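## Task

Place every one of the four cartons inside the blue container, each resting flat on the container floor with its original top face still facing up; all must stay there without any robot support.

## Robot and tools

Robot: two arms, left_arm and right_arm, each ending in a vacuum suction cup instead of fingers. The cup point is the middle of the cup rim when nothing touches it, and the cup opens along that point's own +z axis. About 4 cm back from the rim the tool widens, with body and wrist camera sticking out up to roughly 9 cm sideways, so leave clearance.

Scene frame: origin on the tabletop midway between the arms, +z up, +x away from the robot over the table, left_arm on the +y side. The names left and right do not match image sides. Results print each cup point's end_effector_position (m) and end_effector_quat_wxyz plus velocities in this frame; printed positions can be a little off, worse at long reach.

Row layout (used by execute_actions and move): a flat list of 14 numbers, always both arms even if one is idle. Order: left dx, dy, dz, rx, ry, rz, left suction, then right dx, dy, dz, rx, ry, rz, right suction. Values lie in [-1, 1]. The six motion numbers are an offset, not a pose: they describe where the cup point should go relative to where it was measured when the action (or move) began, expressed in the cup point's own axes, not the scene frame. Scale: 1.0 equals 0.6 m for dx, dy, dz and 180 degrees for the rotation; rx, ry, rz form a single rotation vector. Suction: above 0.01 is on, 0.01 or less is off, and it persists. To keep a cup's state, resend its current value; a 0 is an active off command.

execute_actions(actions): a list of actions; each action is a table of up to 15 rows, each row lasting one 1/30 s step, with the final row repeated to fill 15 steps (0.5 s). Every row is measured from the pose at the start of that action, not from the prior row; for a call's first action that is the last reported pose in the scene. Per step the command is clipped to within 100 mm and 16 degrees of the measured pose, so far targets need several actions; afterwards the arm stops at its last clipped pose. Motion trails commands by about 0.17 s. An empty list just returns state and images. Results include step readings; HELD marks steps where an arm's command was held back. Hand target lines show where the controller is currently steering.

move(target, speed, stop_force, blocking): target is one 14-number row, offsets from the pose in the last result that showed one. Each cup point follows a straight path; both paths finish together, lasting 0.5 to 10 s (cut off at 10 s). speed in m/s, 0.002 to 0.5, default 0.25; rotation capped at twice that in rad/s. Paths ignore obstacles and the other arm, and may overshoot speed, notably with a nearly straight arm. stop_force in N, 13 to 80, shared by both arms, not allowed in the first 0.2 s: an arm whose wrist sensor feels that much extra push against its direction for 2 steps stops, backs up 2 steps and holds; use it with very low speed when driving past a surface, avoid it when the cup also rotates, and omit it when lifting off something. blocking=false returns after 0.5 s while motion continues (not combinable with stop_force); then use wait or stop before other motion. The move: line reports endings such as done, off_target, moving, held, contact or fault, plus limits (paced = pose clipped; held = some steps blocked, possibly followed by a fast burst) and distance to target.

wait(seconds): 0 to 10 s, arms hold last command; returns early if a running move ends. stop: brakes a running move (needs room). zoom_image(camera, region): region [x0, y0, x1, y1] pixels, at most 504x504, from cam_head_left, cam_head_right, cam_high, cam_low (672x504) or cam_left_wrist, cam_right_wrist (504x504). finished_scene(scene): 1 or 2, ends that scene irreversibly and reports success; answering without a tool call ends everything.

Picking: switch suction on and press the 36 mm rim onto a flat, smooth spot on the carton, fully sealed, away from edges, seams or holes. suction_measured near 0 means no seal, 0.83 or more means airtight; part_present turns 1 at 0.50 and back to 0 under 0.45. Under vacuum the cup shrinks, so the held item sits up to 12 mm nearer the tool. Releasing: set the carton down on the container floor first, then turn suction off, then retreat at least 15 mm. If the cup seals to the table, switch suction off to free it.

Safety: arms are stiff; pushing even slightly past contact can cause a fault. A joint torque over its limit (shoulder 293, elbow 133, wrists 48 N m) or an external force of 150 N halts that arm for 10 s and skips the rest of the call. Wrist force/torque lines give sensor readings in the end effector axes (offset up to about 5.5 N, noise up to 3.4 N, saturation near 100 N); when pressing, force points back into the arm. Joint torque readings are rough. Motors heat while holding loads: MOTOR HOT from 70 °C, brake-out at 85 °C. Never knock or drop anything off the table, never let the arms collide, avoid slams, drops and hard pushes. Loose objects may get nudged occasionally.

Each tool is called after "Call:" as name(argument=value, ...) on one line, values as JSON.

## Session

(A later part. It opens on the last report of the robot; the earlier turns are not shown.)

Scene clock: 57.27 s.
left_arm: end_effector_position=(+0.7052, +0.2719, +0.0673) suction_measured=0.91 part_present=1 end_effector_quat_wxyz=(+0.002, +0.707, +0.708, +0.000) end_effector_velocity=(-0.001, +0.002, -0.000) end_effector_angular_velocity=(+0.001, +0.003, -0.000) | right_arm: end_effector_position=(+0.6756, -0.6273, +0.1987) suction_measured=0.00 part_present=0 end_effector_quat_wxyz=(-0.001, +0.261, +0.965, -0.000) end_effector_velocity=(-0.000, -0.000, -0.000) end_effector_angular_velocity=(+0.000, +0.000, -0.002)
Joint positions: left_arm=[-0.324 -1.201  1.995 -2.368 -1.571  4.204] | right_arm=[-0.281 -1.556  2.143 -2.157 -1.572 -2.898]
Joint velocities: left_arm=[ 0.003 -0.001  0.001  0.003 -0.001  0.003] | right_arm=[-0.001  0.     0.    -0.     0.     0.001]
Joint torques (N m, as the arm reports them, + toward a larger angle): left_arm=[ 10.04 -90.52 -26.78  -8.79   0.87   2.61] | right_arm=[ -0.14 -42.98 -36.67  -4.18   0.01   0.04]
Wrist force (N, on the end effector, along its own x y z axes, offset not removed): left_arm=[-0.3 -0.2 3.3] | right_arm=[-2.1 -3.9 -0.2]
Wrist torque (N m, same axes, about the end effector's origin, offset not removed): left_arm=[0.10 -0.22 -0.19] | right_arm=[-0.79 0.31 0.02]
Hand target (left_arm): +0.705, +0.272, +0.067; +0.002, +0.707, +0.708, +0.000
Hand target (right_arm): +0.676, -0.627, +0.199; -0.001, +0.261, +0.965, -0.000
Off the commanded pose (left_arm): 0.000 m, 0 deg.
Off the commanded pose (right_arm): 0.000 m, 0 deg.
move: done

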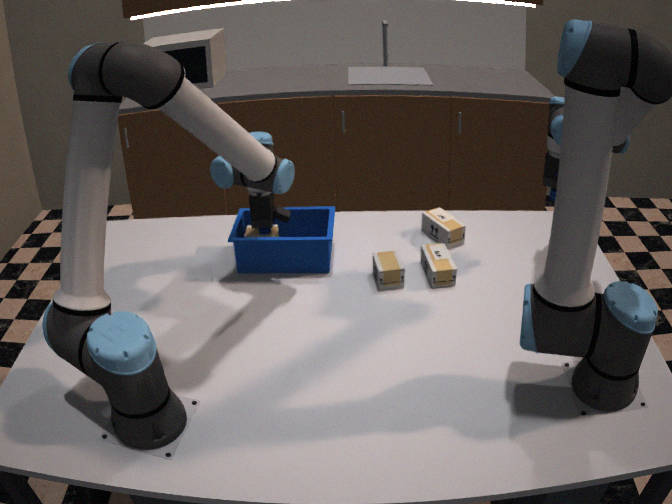

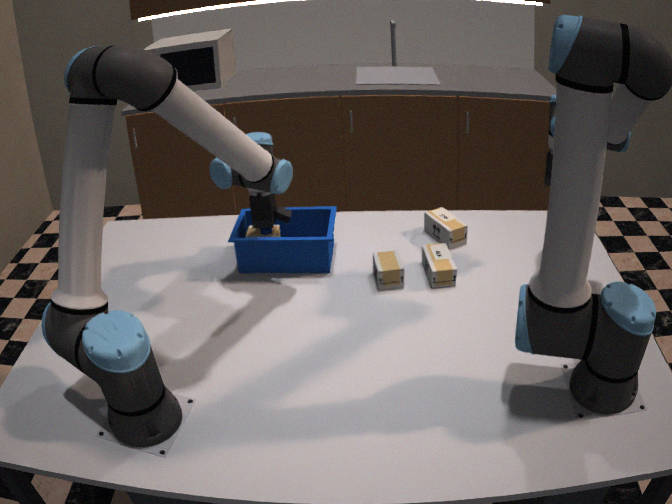

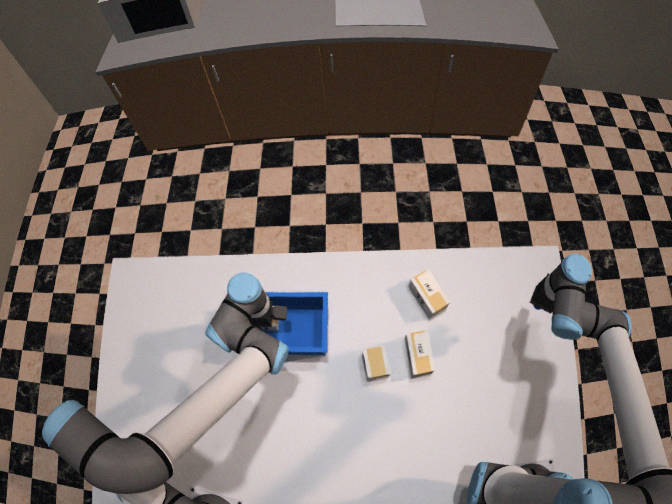

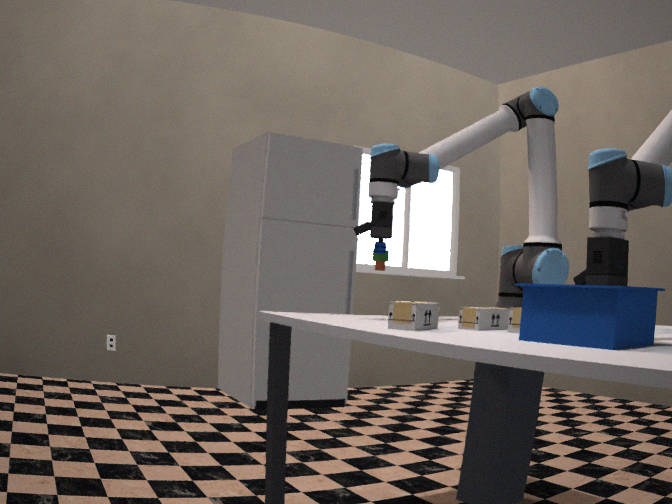

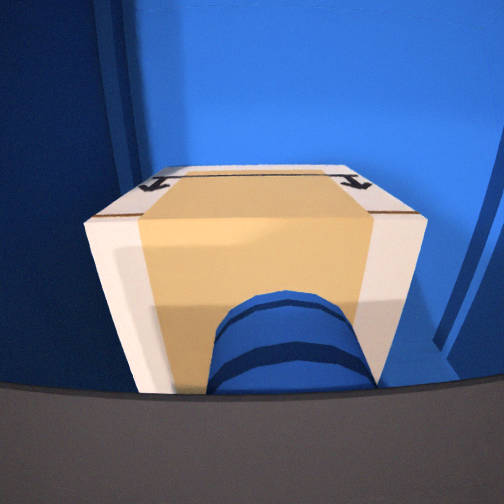

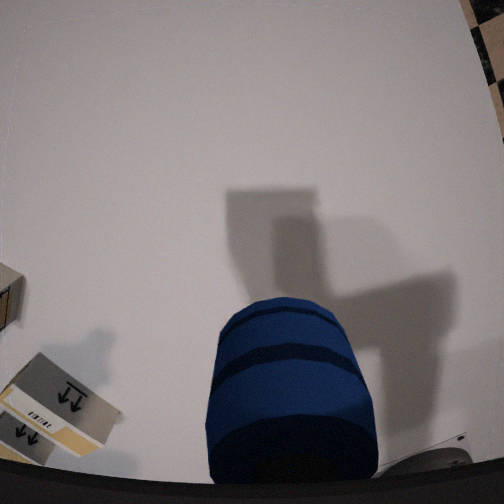

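Call:
move(target=[-0.004,0.01,0,0,0,0,1,0,0,0,0,0,0,0], speed=0.02)

Call:
move(target=[0,0,0.02,0,0,0,1,0,0,0,0,0,0,0], speed=0.008, stop_force=13)

Scene clock: 61.57 s.
left_arm: end_effector_position=(+0.7110, +0.2696, +0.0674) suction_measured=0.91 part_present=1 end_effector_quat_wxyz=(+0.002, +0.707, +0.708, +0.000) end_effector_velocity=(+0.001, -0.000, -0.000) end_effector_angular_velocity=(-0.000, +0.001, +0.000) | right_arm: end_effector_position=(+0.6756, -0.6273, +0.1987) suction_measured=0.00 part_present=0 end_effector_quat_wxyz=(-0.001, +0.261, +0.965, -0.000) end_effector_velocity=(-0.000, -0.000, -0.000) end_effector_angular_velocity=(-0.000, +0.000, -0.000)
Joint positions: left_arm=[-0.323 -1.193  1.982 -2.363 -1.571  4.205] | right_arm=[-0.281 -1.556  2.143 -2.157 -1.572 -2.898]
Joint velocities: left_arm=[ 0.001  0.002 -0.003  0.002 -0.     0.001] | right_arm=[-0.     0.     0.    -0.001 -0.     0.   ]
Joint torques (N m, as the arm reports them, + toward a larger angle): left_arm=[ 12.5  -54.65 -41.84  -0.71  -1.56   2.48] | right_arm=[ -1.62 -41.6  -36.4   -3.44  -0.21  -0.12]
Wrist force (N, on the end effector, along its own x y z axes, offset not removed): left_arm=[-0.1 -2.3 5.0] | right_arm=[1.7 -0.9 0.1]
Wrist torque (N m, same axes, about the end effector's origin, offset not removed): left_arm=[-0.30 -0.23 -0.15] | right_arm=[-0.35 -0.41 0.11]
Hand target (left_arm): +0.711, +0.270, +0.067; +0.002, +0.707, +0.708, +0.000
Hand target (right_arm): +0.676, -0.627, +0.199; -0.001, +0.261, +0.965, -0.000
Off the commanded pose (left_arm): 0.000 m, 0 deg.
Off the commanded pose (right_arm): 0.000 m, 0 deg.
move: done

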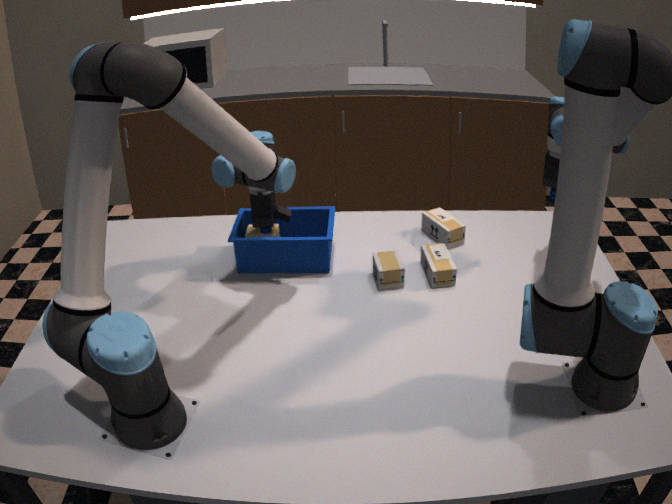

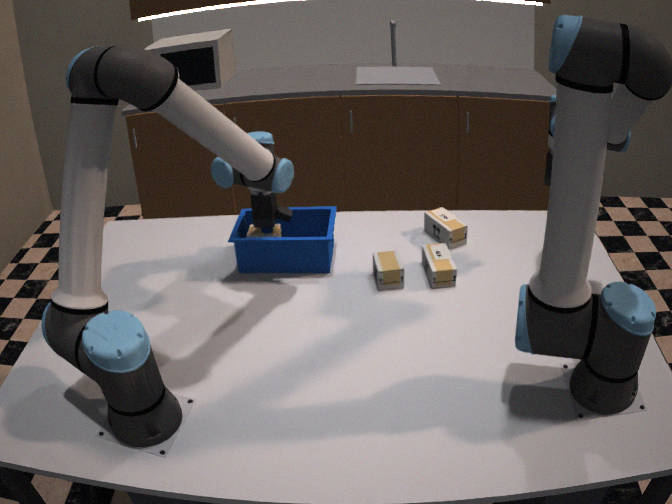

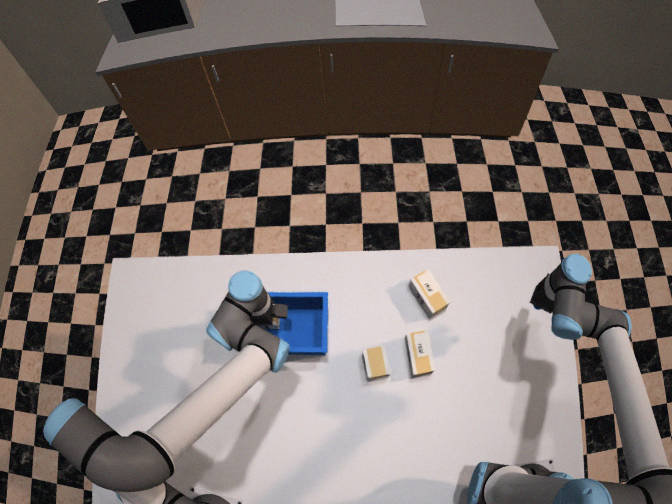

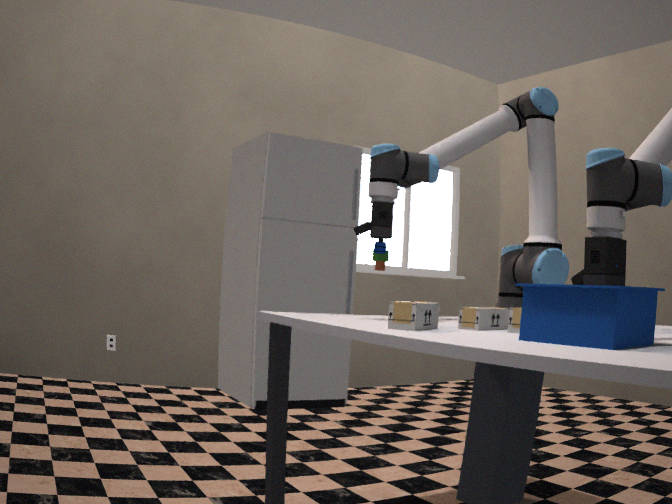

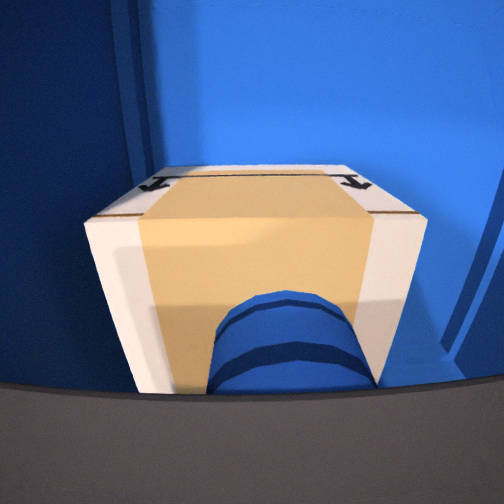

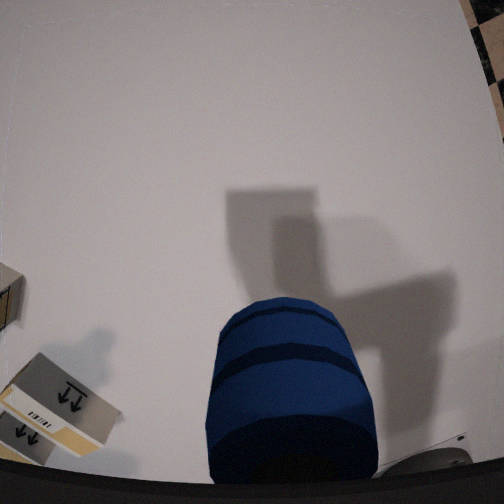

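Scene clock: 62.37 s.
left_arm: end_effector_position=(+0.7111, +0.2695, +0.0640) suction_measured=0.91 part_present=1 end_effector_quat_wxyz=(+0.002, +0.707, +0.708, +0.000) end_effector_velocity=(-0.001, +0.001, +0.002) end_effector_angular_velocity=(+0.001, +0.003, +0.000) | right_arm: end_effector_position=(+0.6756, -0.6273, +0.1987) suction_measured=0.00 part_present=0 end_effector_quat_wxyz=(-0.001, +0.261, +0.965, -0.000) end_effector_velocity=(+0.000, +0.001, +0.000) end_effector_angular_velocity=(+0.000, +0.000, +0.000)
Joint positions: left_arm=[-0.323 -1.188  1.984 -2.369 -1.571  4.205] | right_arm=[-0.281 -1.556  2.143 -2.157 -1.572 -2.898]
Joint velocities: left_arm=[ 0.    -0.003 -0.     0.006 -0.001 -0.   ] | right_arm=[ 0.001 -0.    -0.     0.     0.     0.001]
Joint torques (N m, as the arm reports them, + toward a larger angle): left_arm=[ 11.29 -73.   -27.7    3.02  -1.6    1.64] | right_arm=[  1.82 -42.72 -37.16  -3.69   0.17  -0.11]
Wrist force (N, on the end effector, along its own x y z axes, offset not removed): left_arm=[-1.3 -0.2 -26.1] | right_arm=[0.7 -3.0 0.5]
Wrist torque (N m, same axes, about the end effector's origin, offset not removed): left_arm=[0.05 -0.02 -0.14] | right_arm=[-0.60 -0.29 -0.06]
Hand target (left_arm): +0.711, +0.270, +0.064; +0.002, +0.707, +0.708, +0.000
Hand target (right_arm): +0.676, -0.627, +0.199; -0.001, +0.261, +0.965, -0.000
Off the commanded pose (left_arm): 0.009 m, 0 deg.
Off the commanded pose (right_arm): 0.000 m, 0 deg.
move: contact (left_arm)

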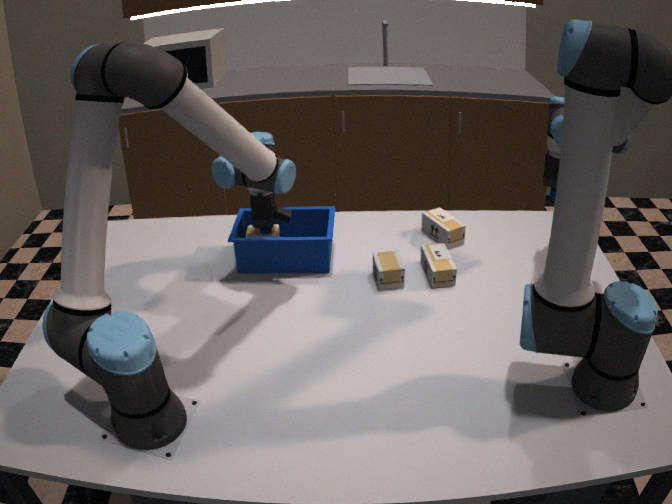

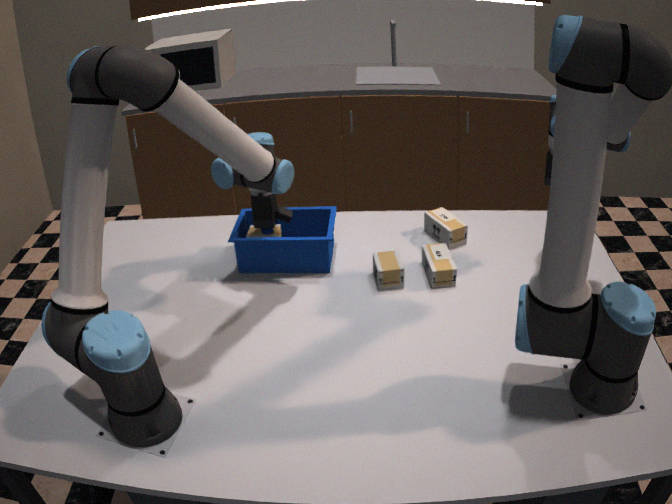

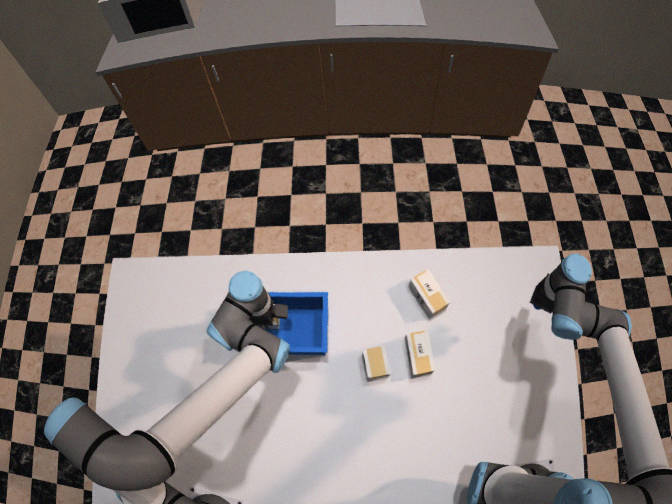

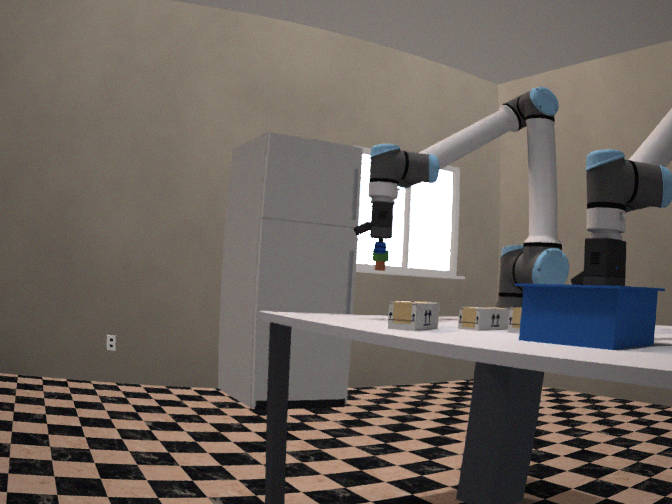

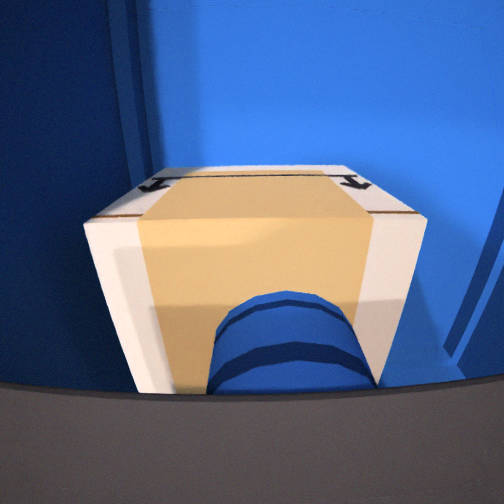

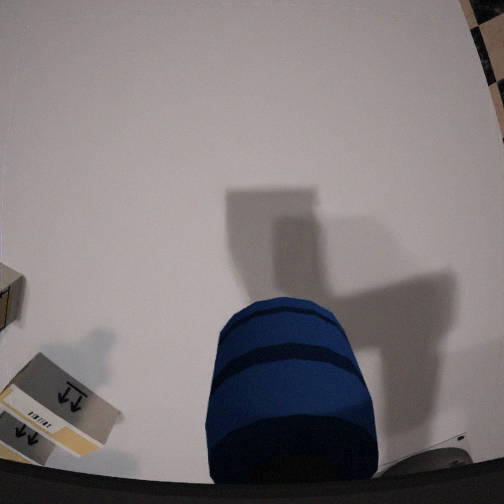

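Call:
execute_actions(actions=[[[0,0,-0.003,0,0,0,0,0,0,0,0,0,0,0]]])

Call:
move(target=[0,0,-0.22,0,0,0,0,0,0,0,0,0,0,0])

Call:
move(target=[-0.6,-0.227,0.125,0,0,-0.555,0,0,0,0,0,0,0,0], speed=0.5)

Scene clock: 66.67 s.
left_arm: end_effector_position=(+0.7111, +0.2695, +0.0658) suction_measured=0.00 part_present=0 end_effector_quat_wxyz=(+0.002, +0.707, +0.708, +0.000) end_effector_velocity=(+0.000, +0.000, -0.000) end_effector_angular_velocity=(+0.001, -0.000, -0.001) | right_arm: end_effector_position=(+0.6756, -0.6273, +0.1987) suction_measured=0.00 part_present=0 end_effector_quat_wxyz=(-0.001, +0.261, +0.965, -0.000) end_effector_velocity=(-0.001, +0.000, -0.000) end_effector_angular_velocity=(+0.000, +0.003, +0.002)
Joint positions: left_arm=[-0.323 -1.191  1.983 -2.366 -1.571  4.205] | right_arm=[-0.281 -1.556  2.143 -2.157 -1.572 -2.898]
Joint velocities: left_arm=[-0.     0.    -0.    -0.     0.001  0.   ] | right_arm=[ 0.001  0.    -0.     0.002 -0.001 -0.001]
Joint torques (N m, as the arm reports them, + toward a larger angle): left_arm=[  9.51 -83.85 -35.72   1.2   -1.08   1.45] | right_arm=[  0.21 -43.29 -37.1   -3.93  -0.14  -0.2 ]
Wrist force (N, on the end effector, along its own x y z axes, offset not removed): left_arm=[-1.5 -1.7 -11.8] | right_arm=[3.7 -5.2 0.5]
Wrist torque (N m, same axes, about the end effector's origin, offset not removed): left_arm=[-0.12 -0.05 -0.10] | right_arm=[-1.01 -0.76 0.03]
Hand target (left_arm): +0.711, +0.270, +0.066; +0.002, +0.707, +0.708, +0.000
Hand target (right_arm): +0.676, -0.627, +0.199; -0.001, +0.261, +0.965, -0.000
Off the commanded pose (left_arm): 0.000 m, 0 deg.
Off the commanded pose (right_arm): 0.000 m, 0 deg.
Step readings (end_effector_position):
0: left_arm (+0.7111, +0.2696, +0.0643) | right_arm (+0.6756, -0.6273, +0.1987)
1: left_arm (+0.7111, +0.2696, +0.0643) | right_arm (+0.6756, -0.6273, +0.1987)
2: left_arm (+0.7111, +0.2695, +0.0646) | right_arm (+0.6756, -0.6273, +0.1987)
4: left_arm (+0.7112, +0.2695, +0.0652) | right_arm (+0.6756, -0.6273, +0.1987)
8: left_arm (+0.7112, +0.2695, +0.0657) | right_arm (+0.6756, -0.6273, +0.1987)
15: end_effector_position above

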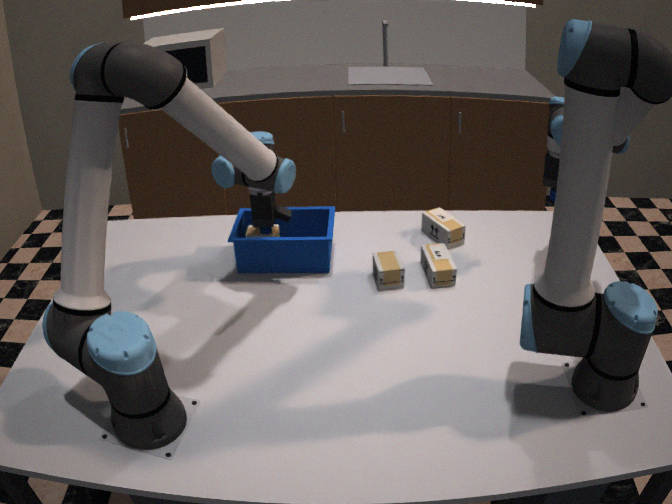

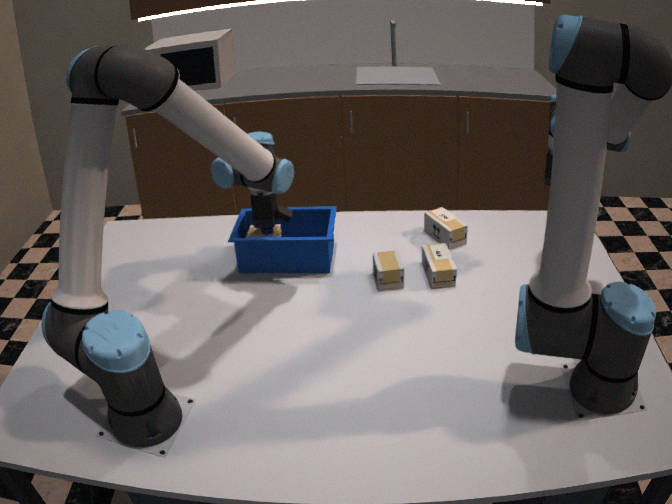

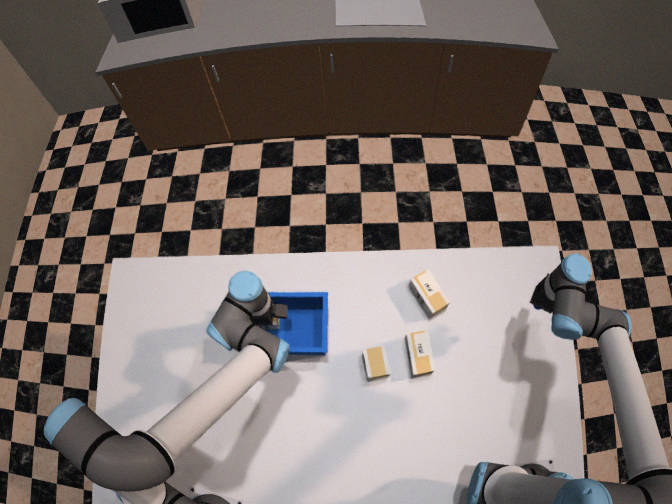

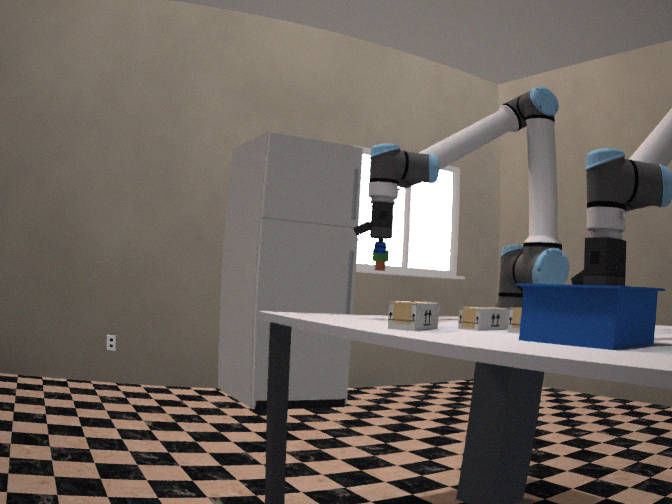

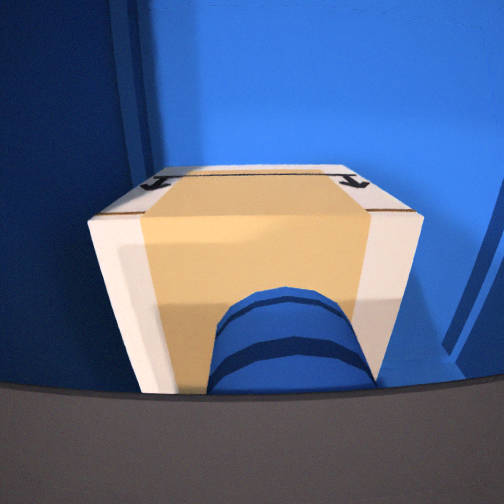

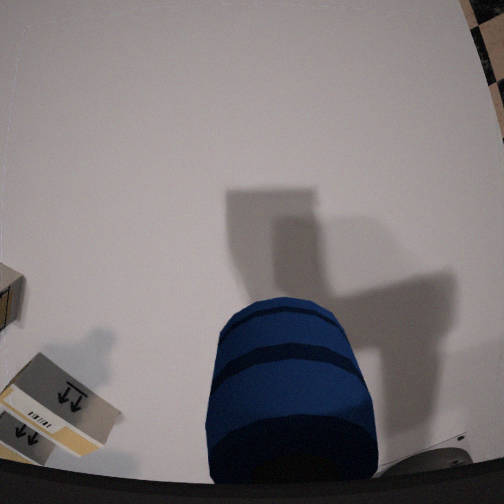

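Scene clock: 67.77 s.
left_arm: end_effector_position=(+0.7108, +0.2697, +0.1976) suction_measured=0.00 part_present=0 end_effector_quat_wxyz=(+0.002, +0.707, +0.708, +0.000) end_effector_velocity=(+0.000, -0.000, +0.001) end_effector_angular_velocity=(+0.000, +0.000, +0.000) | right_arm: end_effector_position=(+0.6756, -0.6273, +0.1987) suction_measured=0.00 part_present=0 end_effector_quat_wxyz=(-0.001, +0.261, +0.965, -0.000) end_effector_velocity=(+0.000, +0.000, +0.000) end_effector_angular_velocity=(-0.000, -0.001, +0.001)
Joint positions: left_arm=[-0.323 -1.335  1.891 -2.131 -1.571  4.205] | right_arm=[-0.281 -1.556  2.143 -2.157 -1.572 -2.898]
Joint velocities: left_arm=[-0.    -0.001 -0.002  0.003 -0.    -0.   ] | right_arm=[ 0.001  0.     0.    -0.001  0.    -0.001]
Joint torques (N m, as the arm reports them, + toward a larger angle): left_arm=[-13.27 -85.27 -47.85   0.07   1.45  -2.9 ] | right_arm=[ -1.04 -40.76 -37.13  -4.37  -0.69   0.26]
Wrist force (N, on the end effector, along its own x y z axes, offset not removed): left_arm=[0.3 0.4 -0.8] | right_arm=[0.2 -3.0 -2.1]
Wrist torque (N m, same axes, about the end effector's origin, offset not removed): left_arm=[0.12 -0.30 -0.18] | right_arm=[-0.61 -0.26 0.06]
Hand target (left_arm): +0.711, +0.270, +0.198; +0.002, +0.707, +0.708, +0.000
Hand target (right_arm): +0.676, -0.627, +0.199; -0.001, +0.261, +0.965, -0.000
Off the commanded pose (left_arm): 0.000 m, 0 deg.
Off the commanded pose (right_arm): 0.000 m, 0 deg.
move: done

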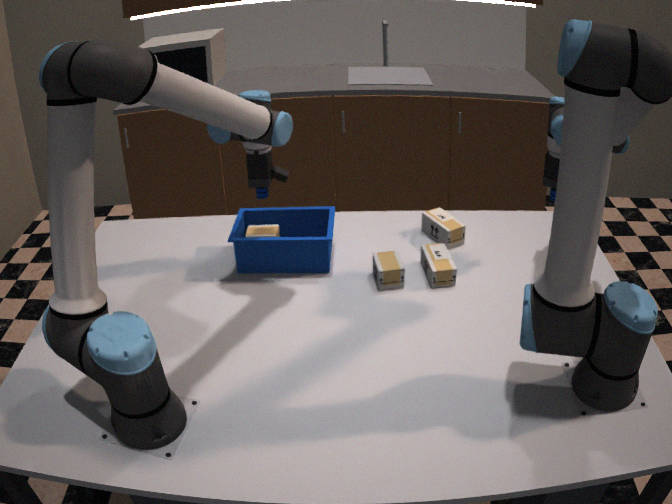

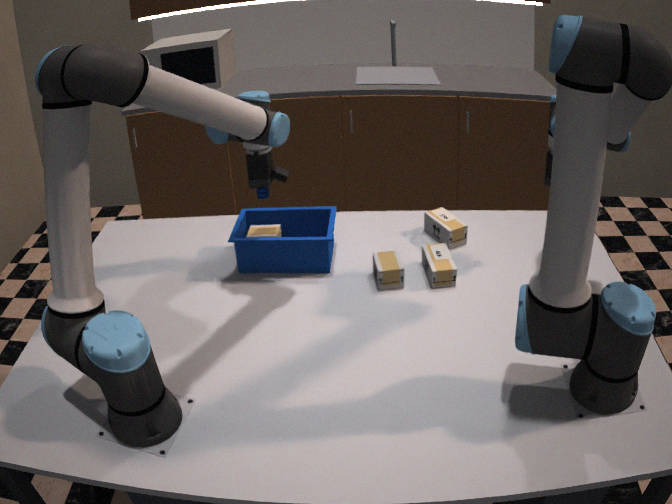

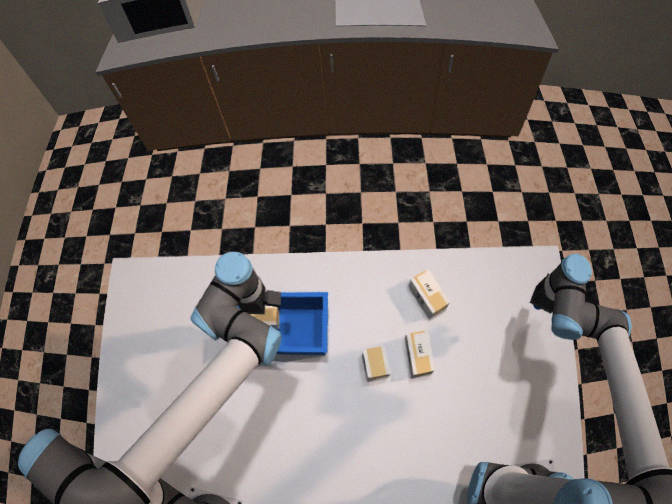

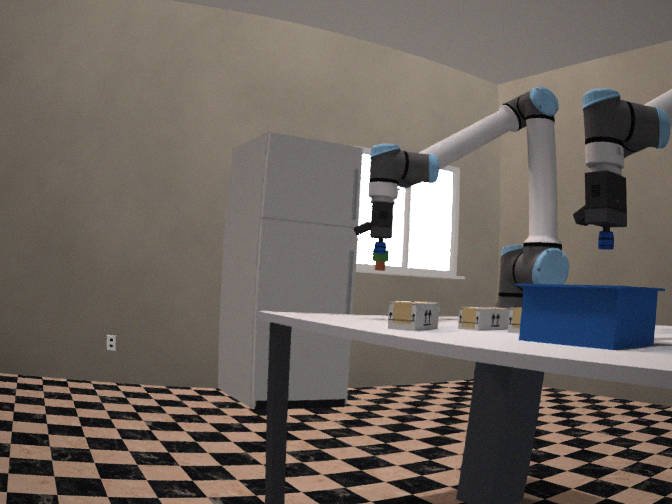

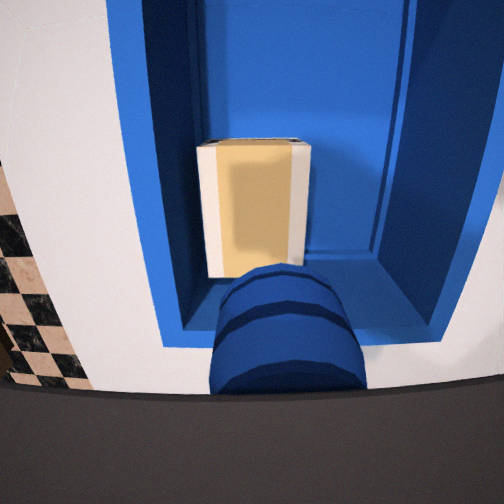

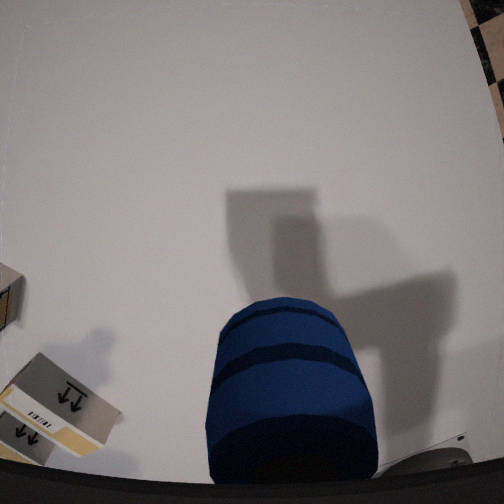

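Scene clock: 70.17 s.
left_arm: end_effector_position=(+0.5752, -0.0906, +0.1227) suction_measured=0.00 part_present=0 end_effector_quat_wxyz=(+0.001, -0.087, +0.996, -0.002) end_effector_velocity=(-0.001, -0.001, -0.001) end_effector_angular_velocity=(+0.002, +0.001, +0.009) | right_arm: end_effector_position=(+0.6756, -0.6273, +0.1987) suction_measured=0.00 part_present=0 end_effector_quat_wxyz=(-0.001, +0.261, +0.965, -0.000) end_effector_velocity=(+0.000, -0.001, -0.000) end_effector_angular_velocity=(+0.000, +0.000, -0.001)
Joint positions: left_arm=[-0.785 -1.174  1.824 -2.224 -1.571  2.   ] | right_arm=[-0.281 -1.556  2.143 -2.157 -1.572 -2.898]
Joint velocities: left_arm=[-0.002  0.002 -0.001  0.002  0.    -0.011] | right_arm=[-0.001  0.    -0.     0.     0.    -0.   ]
Joint torques (N m, as the arm reports them, + toward a larger angle): left_arm=[-12.35 -54.14 -46.82  -0.47   1.2   -2.34] | right_arm=[  1.68 -45.21 -36.38  -4.25   0.21  -0.02]
Wrist force (N, on the end effector, along its own x y z axes, offset not removed): left_arm=[1.0 1.4 0.4] | right_arm=[0.3 -0.9 3.4]
Wrist torque (N m, same axes, about the end effector's origin, offset not removed): left_arm=[0.27 -0.47 -0.23] | right_arm=[-0.34 -0.27 -0.01]
Hand target (left_arm): +0.575, -0.091, +0.123; +0.001, -0.087, +0.996, -0.001
Hand target (right_arm): +0.676, -0.627, +0.199; -0.001, +0.261, +0.965, -0.000
Off the commanded pose (left_arm): 0.000 m, 0 deg.
Off the commanded pose (right_arm): 0.000 m, 0 deg.
move: done

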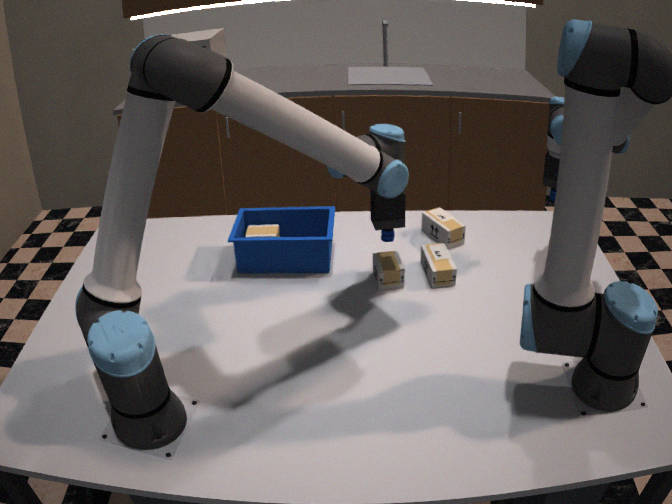

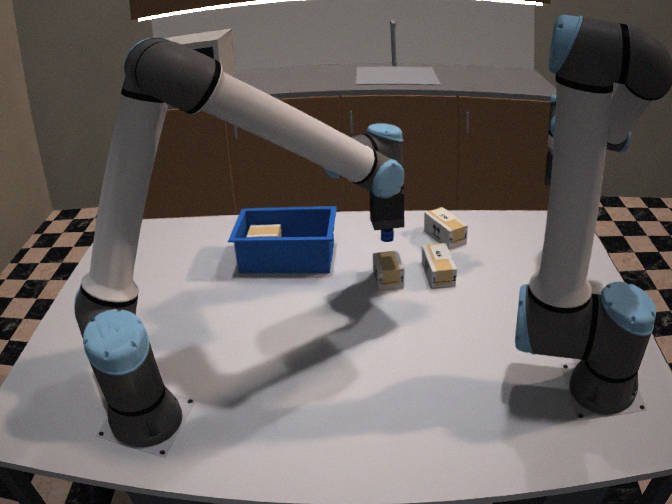

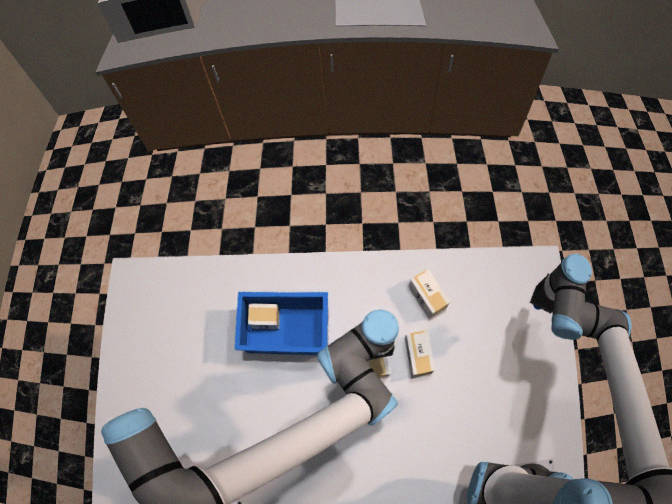

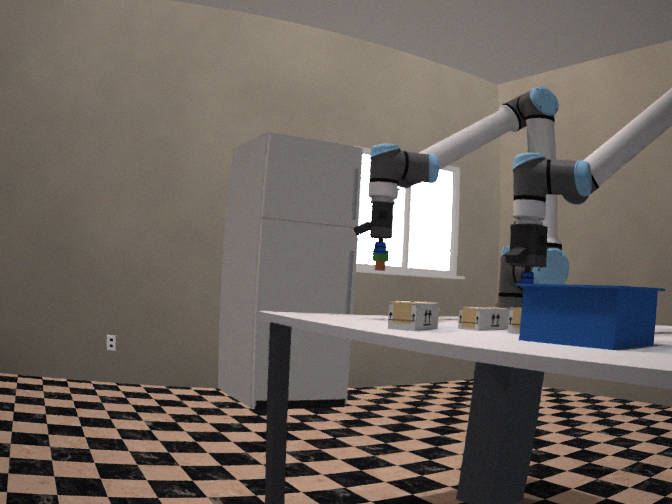

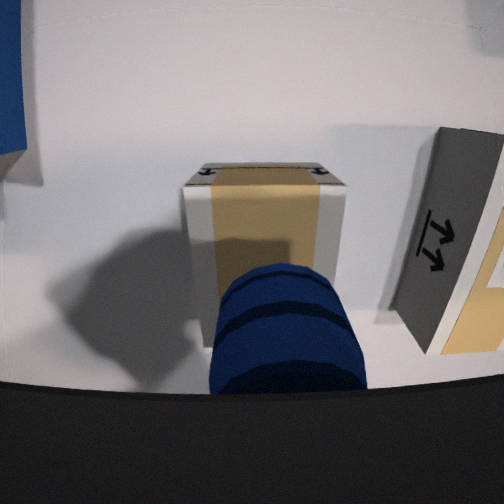

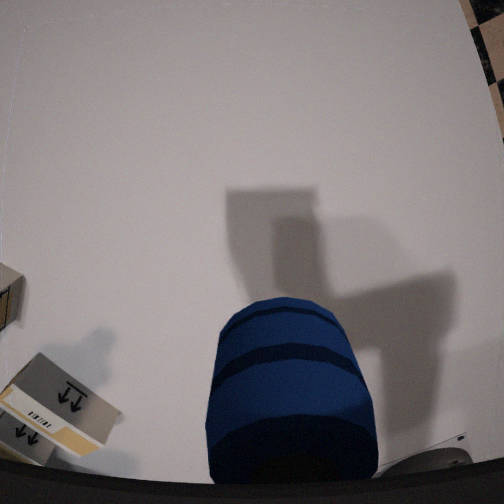

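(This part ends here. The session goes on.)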